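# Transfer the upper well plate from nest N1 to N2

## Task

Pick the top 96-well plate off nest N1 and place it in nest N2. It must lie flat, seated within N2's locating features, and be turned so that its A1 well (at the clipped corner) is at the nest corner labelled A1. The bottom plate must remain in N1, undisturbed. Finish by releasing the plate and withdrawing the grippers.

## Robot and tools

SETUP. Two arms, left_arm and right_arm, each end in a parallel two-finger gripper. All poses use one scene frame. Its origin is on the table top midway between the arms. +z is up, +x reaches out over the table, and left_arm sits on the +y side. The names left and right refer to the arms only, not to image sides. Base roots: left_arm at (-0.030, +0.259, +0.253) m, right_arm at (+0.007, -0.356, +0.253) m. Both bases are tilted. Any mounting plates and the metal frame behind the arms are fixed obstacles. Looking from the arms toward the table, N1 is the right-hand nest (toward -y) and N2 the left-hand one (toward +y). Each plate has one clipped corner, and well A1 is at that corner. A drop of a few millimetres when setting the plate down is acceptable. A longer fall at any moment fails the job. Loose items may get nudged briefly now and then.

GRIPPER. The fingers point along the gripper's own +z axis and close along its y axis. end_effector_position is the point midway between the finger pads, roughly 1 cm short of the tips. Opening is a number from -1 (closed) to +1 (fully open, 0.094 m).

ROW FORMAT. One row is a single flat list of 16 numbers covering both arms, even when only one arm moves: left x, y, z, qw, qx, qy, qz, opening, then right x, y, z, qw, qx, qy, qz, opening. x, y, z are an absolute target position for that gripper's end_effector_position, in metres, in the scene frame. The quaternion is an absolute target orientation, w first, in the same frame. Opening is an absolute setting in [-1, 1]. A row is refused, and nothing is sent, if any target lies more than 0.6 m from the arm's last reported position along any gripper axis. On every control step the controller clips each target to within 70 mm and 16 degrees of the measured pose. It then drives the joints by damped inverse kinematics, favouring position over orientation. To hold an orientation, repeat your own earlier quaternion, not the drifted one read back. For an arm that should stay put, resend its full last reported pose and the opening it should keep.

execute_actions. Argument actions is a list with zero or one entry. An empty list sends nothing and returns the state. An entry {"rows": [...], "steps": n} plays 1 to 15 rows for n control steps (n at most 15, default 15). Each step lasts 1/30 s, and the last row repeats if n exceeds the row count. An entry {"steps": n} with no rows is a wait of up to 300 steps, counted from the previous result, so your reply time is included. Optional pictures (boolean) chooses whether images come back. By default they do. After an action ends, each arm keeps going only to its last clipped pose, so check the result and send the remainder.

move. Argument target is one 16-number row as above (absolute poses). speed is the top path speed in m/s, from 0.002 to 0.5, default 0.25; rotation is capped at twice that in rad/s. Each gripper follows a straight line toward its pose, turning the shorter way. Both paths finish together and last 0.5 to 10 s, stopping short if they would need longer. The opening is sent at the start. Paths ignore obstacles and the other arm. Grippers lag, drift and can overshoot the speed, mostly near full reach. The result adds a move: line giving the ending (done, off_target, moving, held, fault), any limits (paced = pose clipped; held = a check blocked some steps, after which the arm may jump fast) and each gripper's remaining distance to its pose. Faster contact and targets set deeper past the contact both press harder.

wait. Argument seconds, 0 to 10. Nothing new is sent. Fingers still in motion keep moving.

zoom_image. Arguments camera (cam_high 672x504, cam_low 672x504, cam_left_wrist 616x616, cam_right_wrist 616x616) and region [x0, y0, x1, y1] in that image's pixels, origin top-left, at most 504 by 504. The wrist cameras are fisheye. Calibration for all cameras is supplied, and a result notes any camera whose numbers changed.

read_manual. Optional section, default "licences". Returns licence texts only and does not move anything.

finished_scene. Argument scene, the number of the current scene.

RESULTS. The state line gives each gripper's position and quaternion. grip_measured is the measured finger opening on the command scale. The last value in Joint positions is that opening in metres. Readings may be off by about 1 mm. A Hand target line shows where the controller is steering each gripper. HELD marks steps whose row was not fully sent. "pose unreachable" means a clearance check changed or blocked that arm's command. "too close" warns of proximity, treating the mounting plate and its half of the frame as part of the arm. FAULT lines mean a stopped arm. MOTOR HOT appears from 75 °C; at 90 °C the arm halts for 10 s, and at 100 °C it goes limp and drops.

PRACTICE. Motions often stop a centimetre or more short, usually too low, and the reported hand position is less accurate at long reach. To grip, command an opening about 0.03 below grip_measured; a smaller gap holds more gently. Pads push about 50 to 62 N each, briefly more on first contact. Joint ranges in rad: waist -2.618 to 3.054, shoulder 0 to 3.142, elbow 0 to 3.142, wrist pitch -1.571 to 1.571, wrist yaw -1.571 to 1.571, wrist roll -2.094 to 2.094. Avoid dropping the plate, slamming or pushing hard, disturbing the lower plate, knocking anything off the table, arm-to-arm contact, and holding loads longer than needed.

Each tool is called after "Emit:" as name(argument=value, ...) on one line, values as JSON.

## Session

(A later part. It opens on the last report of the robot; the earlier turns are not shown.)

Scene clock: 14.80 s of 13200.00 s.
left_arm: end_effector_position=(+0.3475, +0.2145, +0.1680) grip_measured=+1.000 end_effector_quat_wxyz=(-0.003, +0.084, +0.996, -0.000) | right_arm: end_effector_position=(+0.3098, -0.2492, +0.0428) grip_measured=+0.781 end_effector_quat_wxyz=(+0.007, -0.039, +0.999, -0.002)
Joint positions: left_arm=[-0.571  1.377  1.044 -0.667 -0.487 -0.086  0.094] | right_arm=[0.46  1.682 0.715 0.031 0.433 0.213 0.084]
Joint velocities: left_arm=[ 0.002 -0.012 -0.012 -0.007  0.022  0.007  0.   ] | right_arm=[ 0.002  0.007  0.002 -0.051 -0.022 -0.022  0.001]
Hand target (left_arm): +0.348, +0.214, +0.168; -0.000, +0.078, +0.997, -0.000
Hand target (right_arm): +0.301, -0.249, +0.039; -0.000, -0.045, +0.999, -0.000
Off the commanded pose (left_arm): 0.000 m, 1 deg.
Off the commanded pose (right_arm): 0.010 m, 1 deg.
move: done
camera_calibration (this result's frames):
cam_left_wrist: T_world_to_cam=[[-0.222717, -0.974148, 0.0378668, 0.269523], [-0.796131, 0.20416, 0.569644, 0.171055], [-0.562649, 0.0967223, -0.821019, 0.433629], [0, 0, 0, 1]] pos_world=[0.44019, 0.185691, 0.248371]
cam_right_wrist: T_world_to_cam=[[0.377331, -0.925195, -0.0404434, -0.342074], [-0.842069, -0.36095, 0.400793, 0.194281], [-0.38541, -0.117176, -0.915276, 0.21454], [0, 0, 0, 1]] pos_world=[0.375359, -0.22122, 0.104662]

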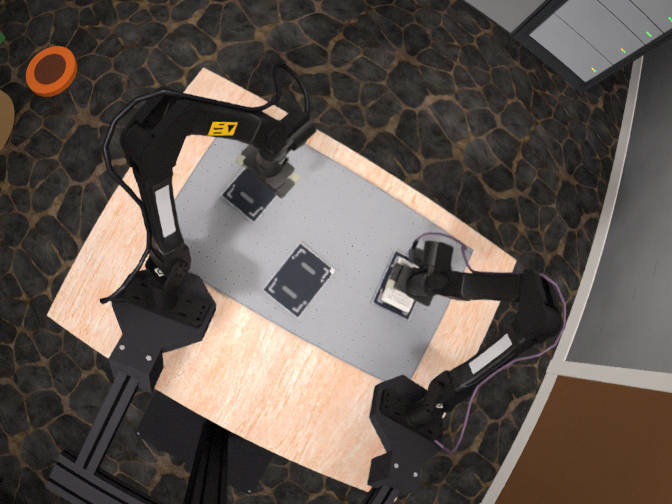

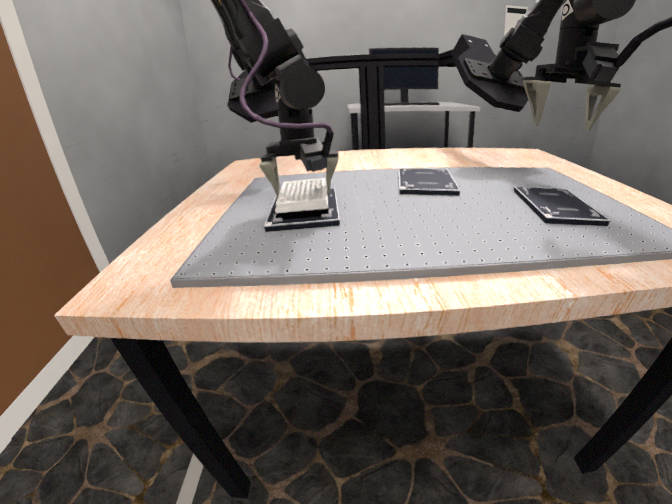

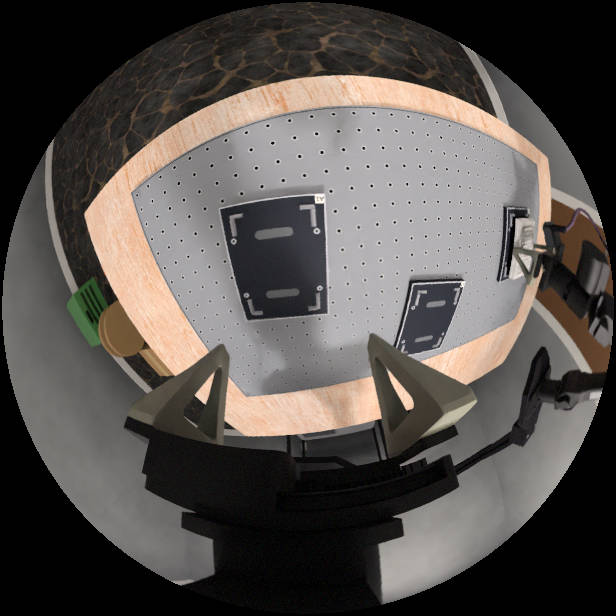

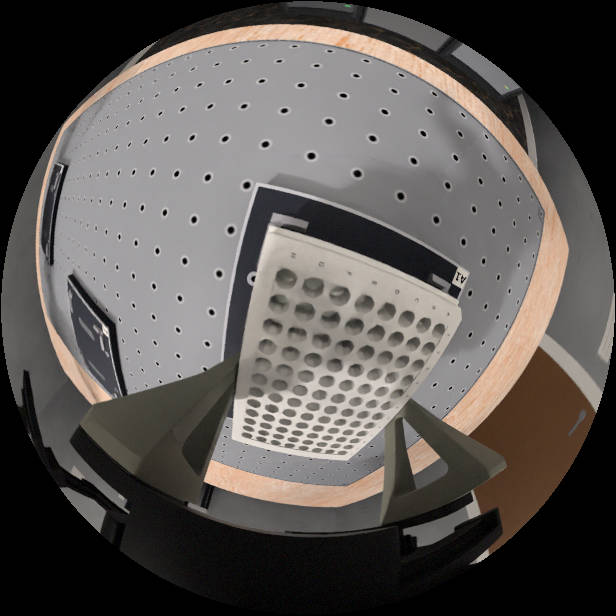

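Emit:
move(target=[0.34,0.26,0.168,0,0.078,0.997,0,1,0.305,-0.249,0.075,0,-0.045,0.999,0,0.745], speed=0.06)

Emit:
zoom_image(camera="cam_low", region=[240, 130, 370, 240])

Scene clock: 16.77 s of 13200.00 s.
left_arm: end_effector_position=(+0.3452, +0.2607, +0.1700) grip_measured=+1.000 end_effector_quat_wxyz=(-0.000, +0.074, +0.997, +0.004) | right_arm: end_effector_position=(+0.3104, -0.2496, +0.0690) grip_measured=+0.781 end_effector_quat_wxyz=(+0.002, -0.041, +0.999, -0.000)
Joint positions: left_arm=[-0.416  1.278  1.001 -0.657 -0.408  0.037  0.094] | right_arm=[ 0.496  1.578  0.715 -0.096  0.448  0.244  0.084]
Joint velocities: left_arm=[-0.002 -0.017 -0.002 -0.007 -0.007 -0.037  0.   ] | right_arm=[-0.012 -0.012 -0.007 -0.051 -0.081 -0.007 -0.   ]
Hand target (left_arm): +0.340, +0.260, +0.168; -0.001, +0.078, +0.997, -0.000
Hand target (right_arm): +0.306, -0.249, +0.075; +0.000, -0.045, +0.999, -0.000
Off the commanded pose (left_arm): 0.006 m, 1 deg.
Off the commanded pose (right_arm): 0.008 m, 1 deg.
move: done
camera_calibration (this result's frames):
cam_left_wrist: T_world_to_cam=[[-0.203337, -0.978688, 0.0286998, 0.310069], [-0.803276, 0.183509, 0.566632, 0.167039], [-0.559823, 0.0921635, -0.823471, 0.43011], [0, 0, 0, 1]] pos_world=[0.438012, 0.233167, 0.250634]
cam_right_wrist: T_world_to_cam=[[0.381583, -0.92318, -0.0461883, -0.342069], [-0.836217, -0.366068, 0.408332, 0.180609], [-0.393872, -0.117189, -0.911664, 0.241077], [0, 0, 0, 1]] pos_world=[0.37651, -0.221425, 0.130234]

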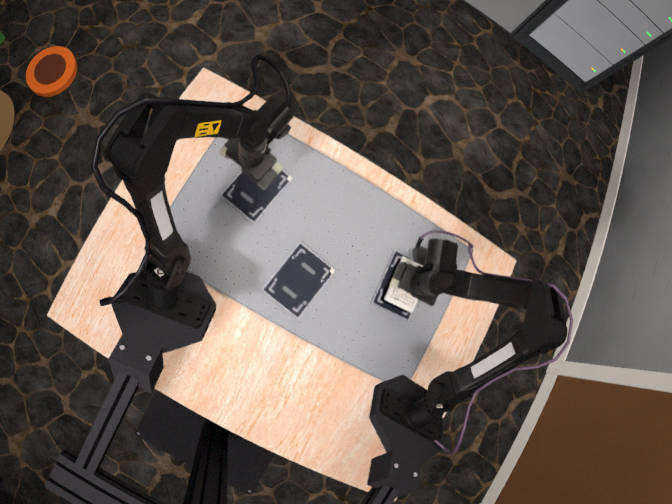

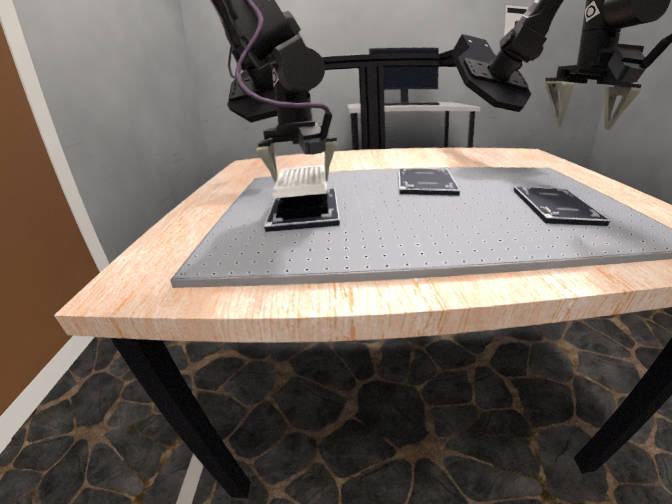

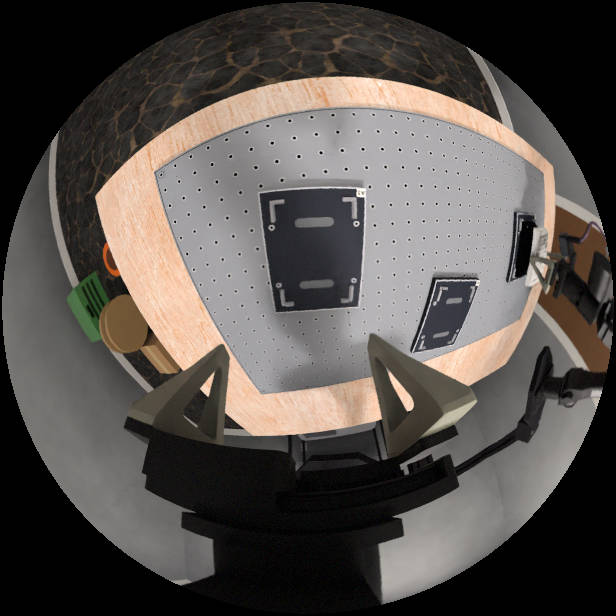

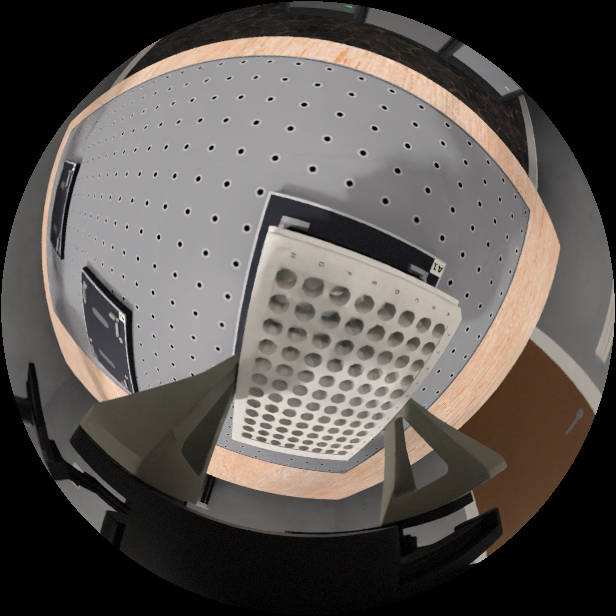

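Region (240, 130, 370, 240) of cam_low's 672x504 image, scaled by 3.877, with more detail than that image has; it fills the top 426 rows of this view, and the rest is white.

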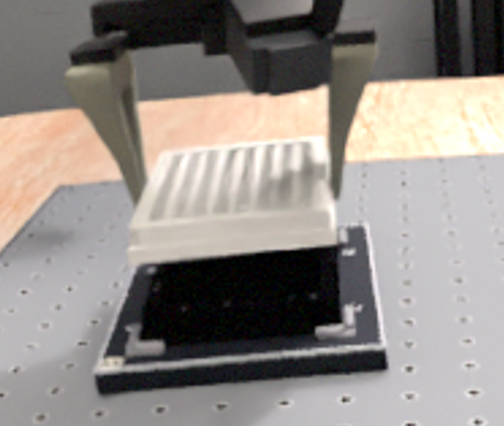

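Emit:
move(target=[0.34,0.26,0.168,0,0.078,0.997,0,1,0.35,-0.07,0.07,0,0,1,0,0.745], speed=0.2)

Emit:
move(target=[0.34,0.26,0.168,0,0.078,0.997,0,1,0.35,-0.06,0.027,0,0,1,0,0.745], speed=0.07)

Emit:
zoom_image(camera="cam_low", region=[330, 140, 480, 250])

Scene clock: 18.93 s of 13200.00 s.
left_arm: end_effector_position=(+0.3459, +0.2605, +0.1700) grip_measured=+1.000 end_effector_quat_wxyz=(+0.001, +0.074, +0.997, +0.003) | right_arm: end_effector_position=(+0.3487, -0.0783, +0.0628) grip_measured=+0.781 end_effector_quat_wxyz=(-0.002, +0.000, +1.000, -0.004)
Joint positions: left_arm=[-0.416  1.278  1.001 -0.654 -0.406  0.039  0.094] | right_arm=[ 0.83   2.09   1.396 -0.449  0.619  0.669  0.084]
Joint velocities: left_arm=[ 0.002 -0.002  0.012  0.007 -0.066 -0.037  0.   ] | right_arm=[-0.007  0.022 -0.007 -0.051 -0.066 -0.066  0.001]
Hand target (left_arm): +0.340, +0.260, +0.168; -0.000, +0.078, +0.997, +0.000
Hand target (right_arm): +0.350, -0.071, +0.067; +0.002, -0.002, +1.000, -0.004
Off the commanded pose (left_arm): 0.006 m, 1 deg.
Off the commanded pose (right_arm): 0.011 m, 1 deg.
move: off_target (right_arm)
camera_calibration (this result's frames):
cam_left_wrist: T_world_to_cam=[[-0.204119, -0.978499, 0.0295719, 0.310007], [-0.804645, 0.184905, 0.564231, 0.168162], [-0.557568, 0.0913757, -0.825087, 0.430219], [0, 0, 0, 1]] pos_world=[0.438465, 0.232936, 0.250919]
cam_right_wrist: T_world_to_cam=[[0.304272, -0.951688, -0.0413247, -0.174323], [-0.860503, -0.293209, 0.416608, 0.29151], [-0.408598, -0.0912022, -0.908146, 0.277481], [0, 0, 0, 1]] pos_world=[0.417265, -0.0551215, 0.123344]

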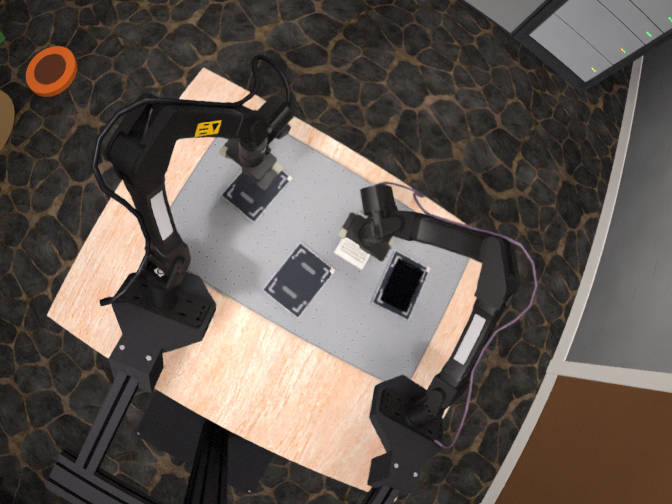

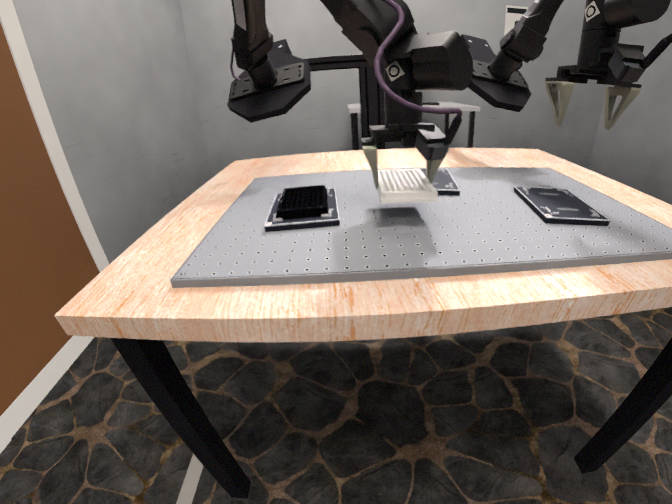

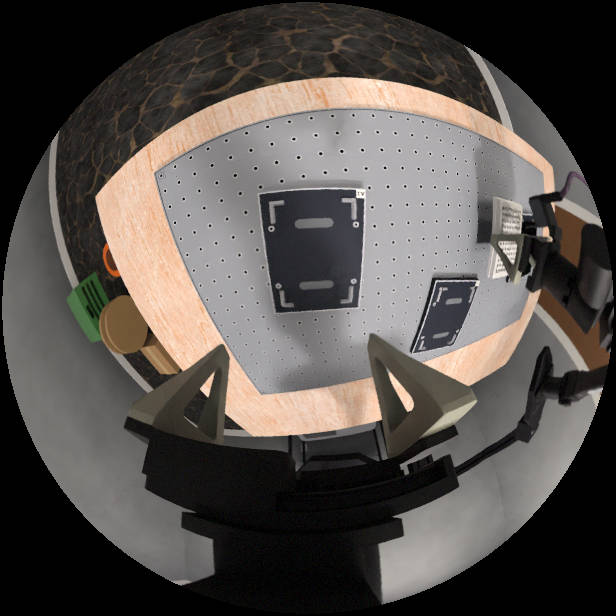

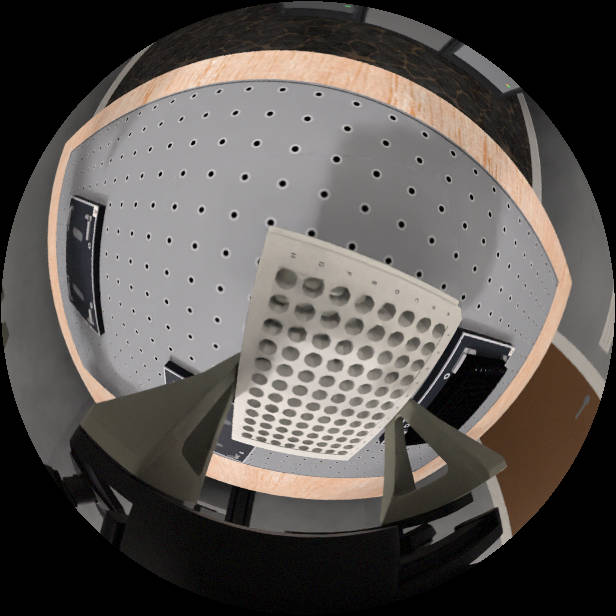

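Scene clock: 19.87 s of 13200.00 s.
left_arm: end_effector_position=(+0.3459, +0.2605, +0.1700) grip_measured=+1.000 end_effector_quat_wxyz=(+0.001, +0.074, +0.997, +0.003) | right_arm: end_effector_position=(+0.3409, -0.0710, +0.0250) grip_measured=+0.781 end_effector_quat_wxyz=(-0.010, -0.004, +1.000, -0.013)
Joint positions: left_arm=[-0.416  1.278  1.001 -0.654 -0.406  0.039  0.094] | right_arm=[ 0.8    2.212  1.452 -0.394  0.611  0.645  0.084]
Joint velocities: left_arm=[-0.007 -0.012 -0.002  0.037  0.037 -0.007  0.   ] | right_arm=[-0.007 -0.007  0.007  0.037 -0.007 -0.051 -0.001]
Hand target (left_arm): +0.340, +0.260, +0.168; -0.000, +0.078, +0.997, +0.000
Hand target (right_arm): +0.349, -0.061, +0.027; -0.000, +0.000, +1.000, +0.000
Off the commanded pose (left_arm): 0.006 m, 1 deg.
Off the commanded pose (right_arm): 0.014 m, 2 deg.
move: off_target (right_arm)
camera_calibration (this result's frames):
cam_left_wrist: T_world_to_cam=[[-0.204119, -0.978499, 0.0295719, 0.310007], [-0.804645, 0.184905, 0.564231, 0.168162], [-0.557568, 0.0913757, -0.825087, 0.430219], [0, 0, 0, 1]] pos_world=[0.438465, 0.232936, 0.250919]
cam_right_wrist: T_world_to_cam=[[0.311064, -0.949932, -0.0294698, -0.169058], [-0.850841, -0.292164, 0.436704, 0.298896], [-0.423449, -0.110769, -0.899123, 0.244149], [0, 0, 0, 1]] pos_world=[0.410285, -0.0462233, 0.0840088]

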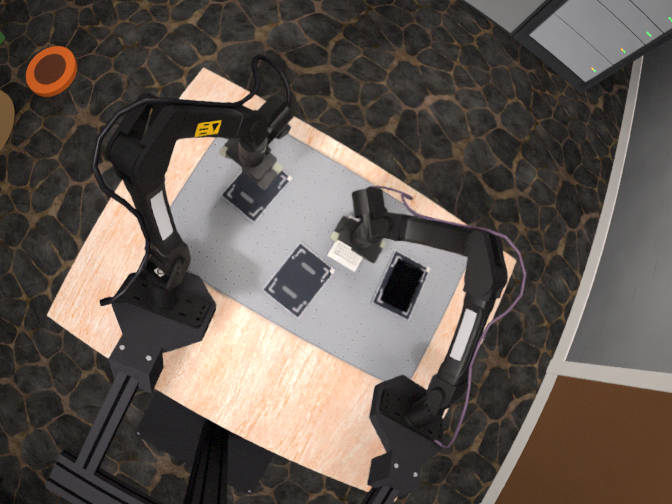

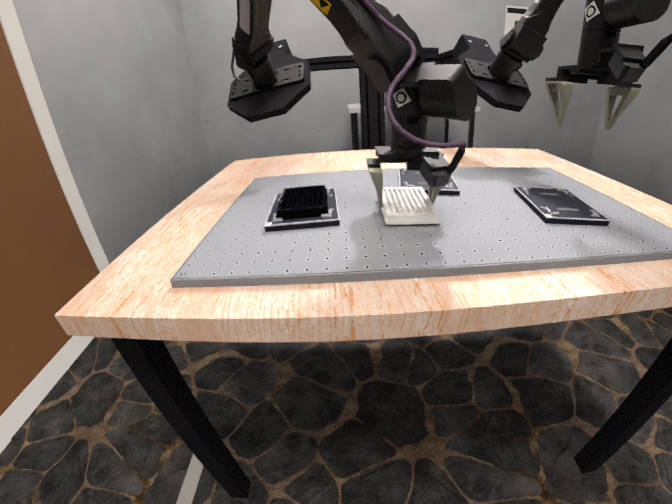

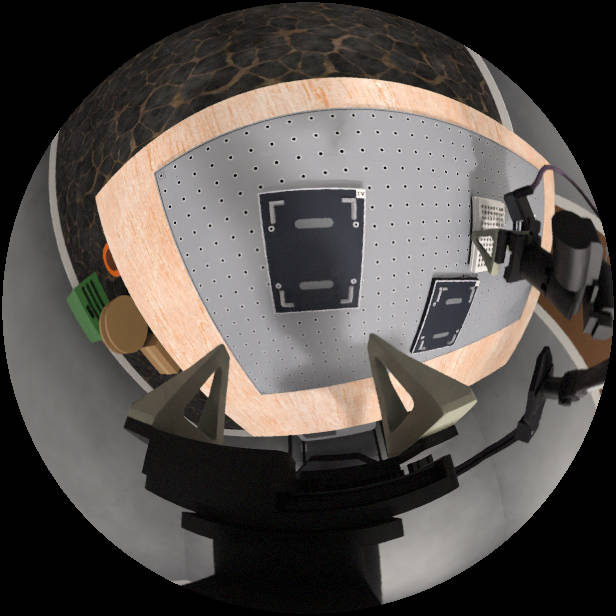

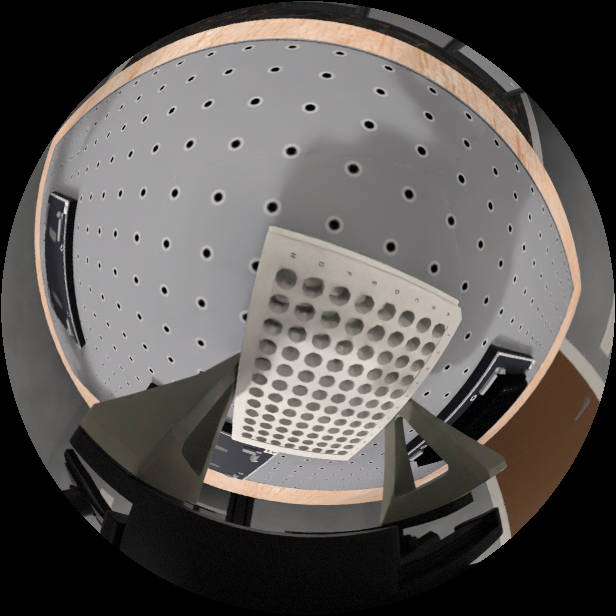

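Region (330, 140, 480, 250) of cam_low's 672x504 image, scaled by 3.360, with more detail than that image has; it fills the top 370 rows of this view, and the rest is white.

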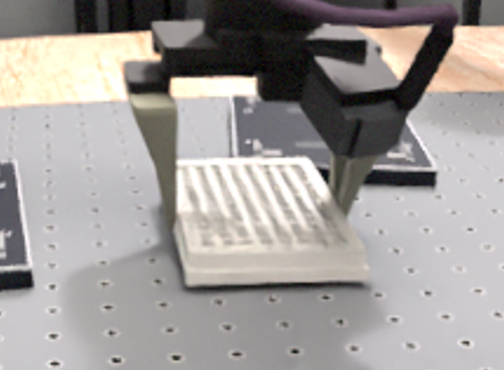

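Emit:
move(target=[0.34,0.26,0.168,0,0.078,0.997,0,1,0.372,-0.062,0.030,0,0,1,0,0.745], speed=0.04)

Emit:
move(target=[0.34,0.26,0.168,0,0.078,0.997,0,1,0.372,-0.062,0.022,0,0,1,0,0.745], speed=0.02)

Emit:
zoom_image(camera="cam_low", region=[330, 140, 480, 250])

Emit:
zoom_image(camera="cam_left_wrist", region=[420, 170, 560, 310])

Scene clock: 22.20 s of 13200.00 s.
left_arm: end_effector_position=(+0.3459, +0.2605, +0.1700) grip_measured=+1.000 end_effector_quat_wxyz=(+0.001, +0.074, +0.997, +0.003) | right_arm: end_effector_position=(+0.3738, -0.0670, +0.0297) grip_measured=+0.781 end_effector_quat_wxyz=(+0.006, +0.010, +1.000, -0.002)
Joint positions: left_arm=[-0.416  1.278  1.001 -0.654 -0.406  0.039  0.094] | right_arm=[ 0.776  2.212  1.539 -0.417  0.602  0.619  0.084]
Joint velocities: left_arm=[ 0.002 -0.007 -0.022 -0.037 -0.037  0.007  0.   ] | right_arm=[-0.002  0.007 -0.002  0.007  0.051 -0.051 -0.001]
Hand target (left_arm): +0.340, +0.260, +0.168; -0.000, +0.078, +0.997, +0.000
Hand target (right_arm): +0.372, -0.062, +0.029; +0.000, +0.000, +1.000, +0.000
Off the commanded pose (left_arm): 0.006 m, 1 deg.
Off the commanded pose (right_arm): 0.005 m, 1 deg.
move: done
camera_calibration (this result's frames):
cam_left_wrist: T_world_to_cam=[[-0.204119, -0.978499, 0.0295719, 0.310007], [-0.804645, 0.184905, 0.564231, 0.168162], [-0.557568, 0.0913757, -0.825087, 0.430219], [0, 0, 0, 1]] pos_world=[0.438465, 0.232936, 0.250919]
cam_right_wrist: T_world_to_cam=[[0.286678, -0.95715, -0.040982, -0.166443], [-0.872354, -0.278484, 0.401802, 0.336081], [-0.395997, -0.0794367, -0.914809, 0.255043], [0, 0, 0, 1]] pos_world=[0.441893, -0.0454577, 0.0914568]

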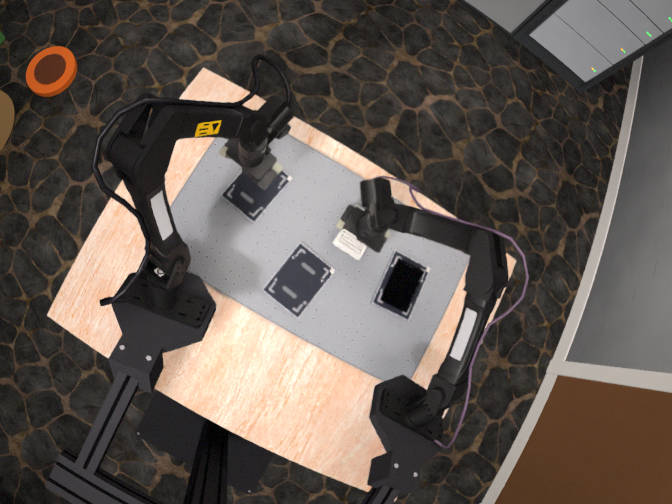

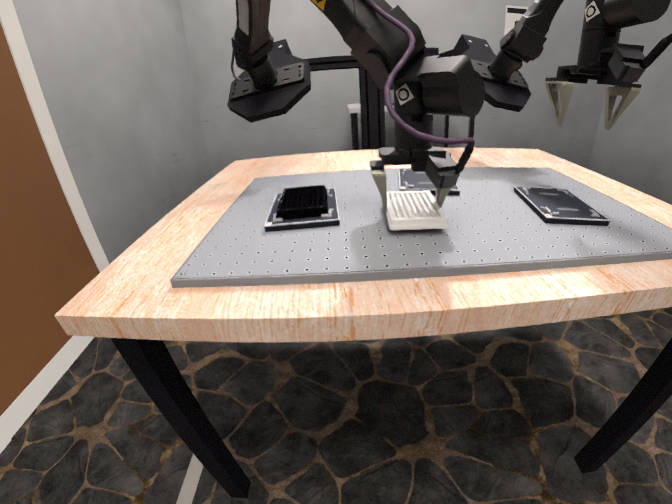

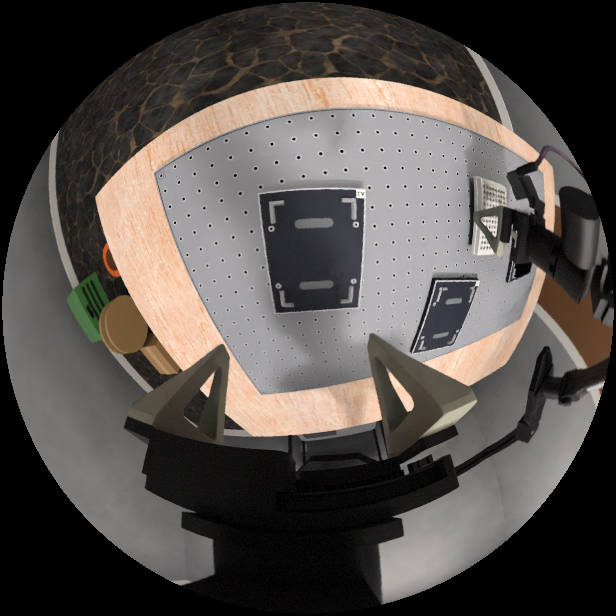

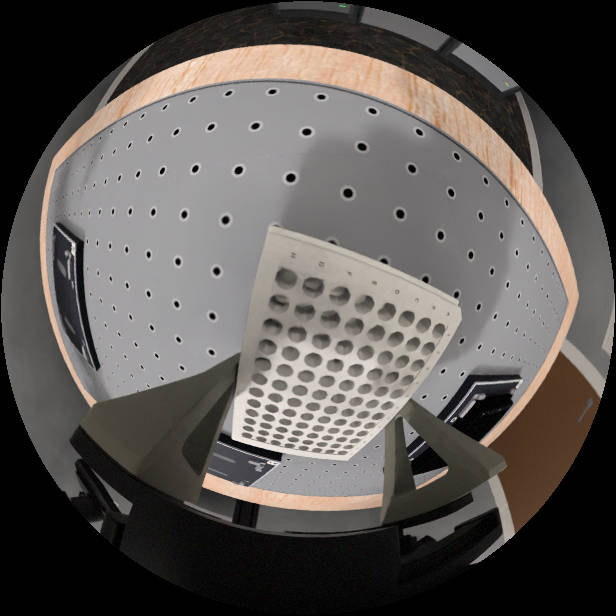

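Scene clock: 23.07 s of 13200.00 s.
left_arm: end_effector_position=(+0.3459, +0.2605, +0.1700) grip_measured=+1.000 end_effector_quat_wxyz=(+0.001, +0.074, +0.997, +0.003) | right_arm: end_effector_position=(+0.3649, -0.0698, +0.0190) grip_measured=+0.781 end_effector_quat_wxyz=(-0.005, +0.000, +1.000, -0.009)
Joint positions: left_arm=[-0.416  1.278  1.001 -0.654 -0.406  0.039  0.094] | right_arm=[ 0.768  2.239  1.539 -0.418  0.597  0.609  0.084]
Joint velocities: left_arm=[-0.002  0.012 -0.012  0.066  0.007 -0.051  0.   ] | right_arm=[-0.012 -0.012 -0.007 -0.051 -0.051 -0.037  0.001]
Hand target (left_arm): +0.340, +0.260, +0.168; -0.000, +0.078, +0.997, +0.000
Hand target (right_arm): +0.372, -0.062, +0.022; +0.000, +0.000, +1.000, +0.000
Off the commanded pose (left_arm): 0.006 m, 1 deg.
Off the commanded pose (right_arm): 0.011 m, 1 deg.
move: off_target (right_arm)
camera_calibration (this result's frames):
cam_left_wrist: T_world_to_cam=[[-0.204119, -0.978499, 0.0295719, 0.310007], [-0.804645, 0.184905, 0.564231, 0.168162], [-0.557568, 0.0913757, -0.825087, 0.430219], [0, 0, 0, 1]] pos_world=[0.438465, 0.232936, 0.250919]
cam_right_wrist: T_world_to_cam=[[0.30338, -0.952282, -0.0334671, -0.172848], [-0.857912, -0.288263, 0.425312, 0.325375], [-0.414665, -0.10032, -0.904428, 0.246634], [0, 0, 0, 1]] pos_world=[0.433853, -0.046064, 0.0788915]

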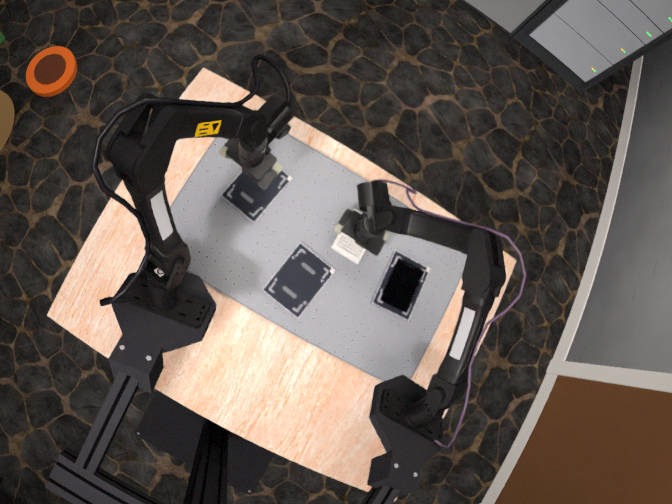

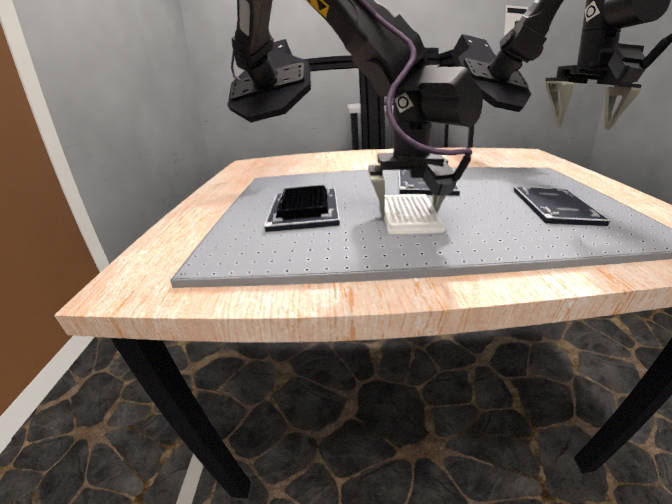

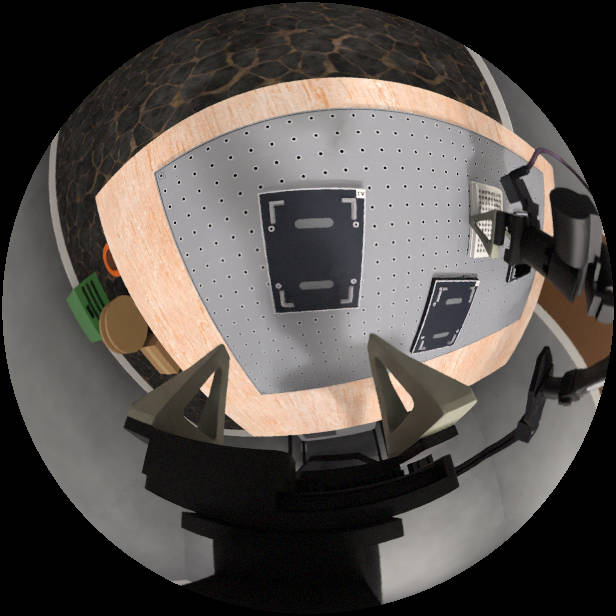

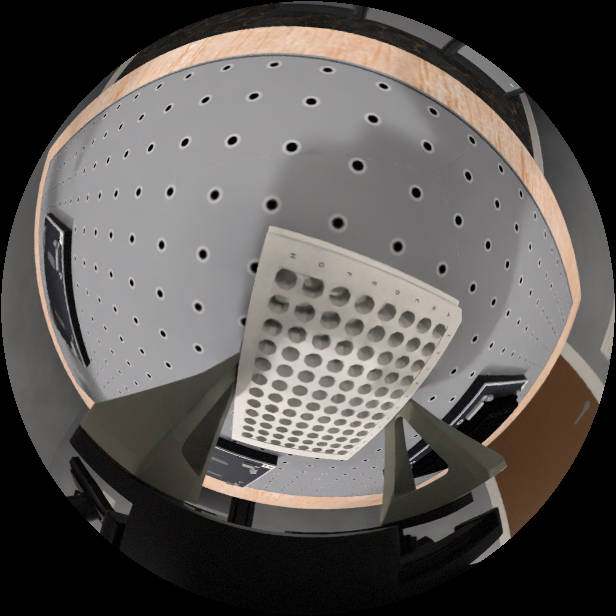

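Region (330, 140, 480, 250) of cam_low's 672x504 image, scaled by 3.360, with more detail than that image has; it fills the top 370 rows of this view, and the rest is white.

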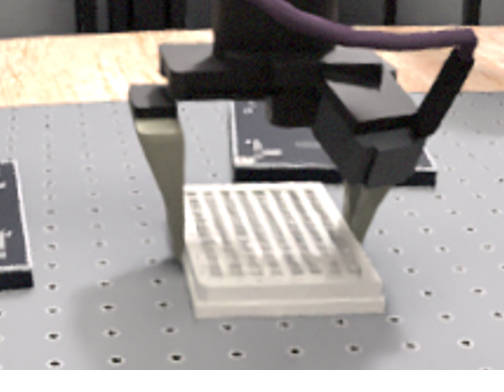

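Region (420, 170, 560, 310) of cam_left_wrist's 616x616 image, scaled by 3.600, with more detail than that image has.

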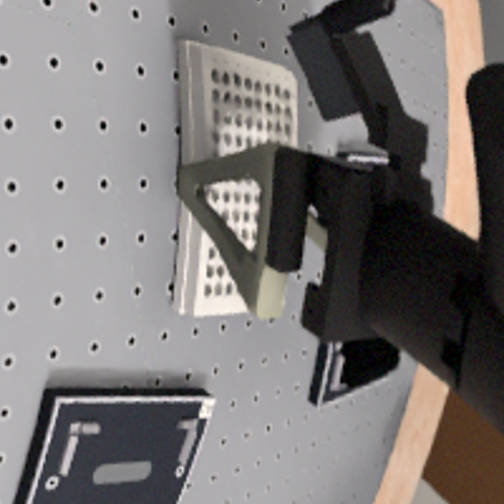

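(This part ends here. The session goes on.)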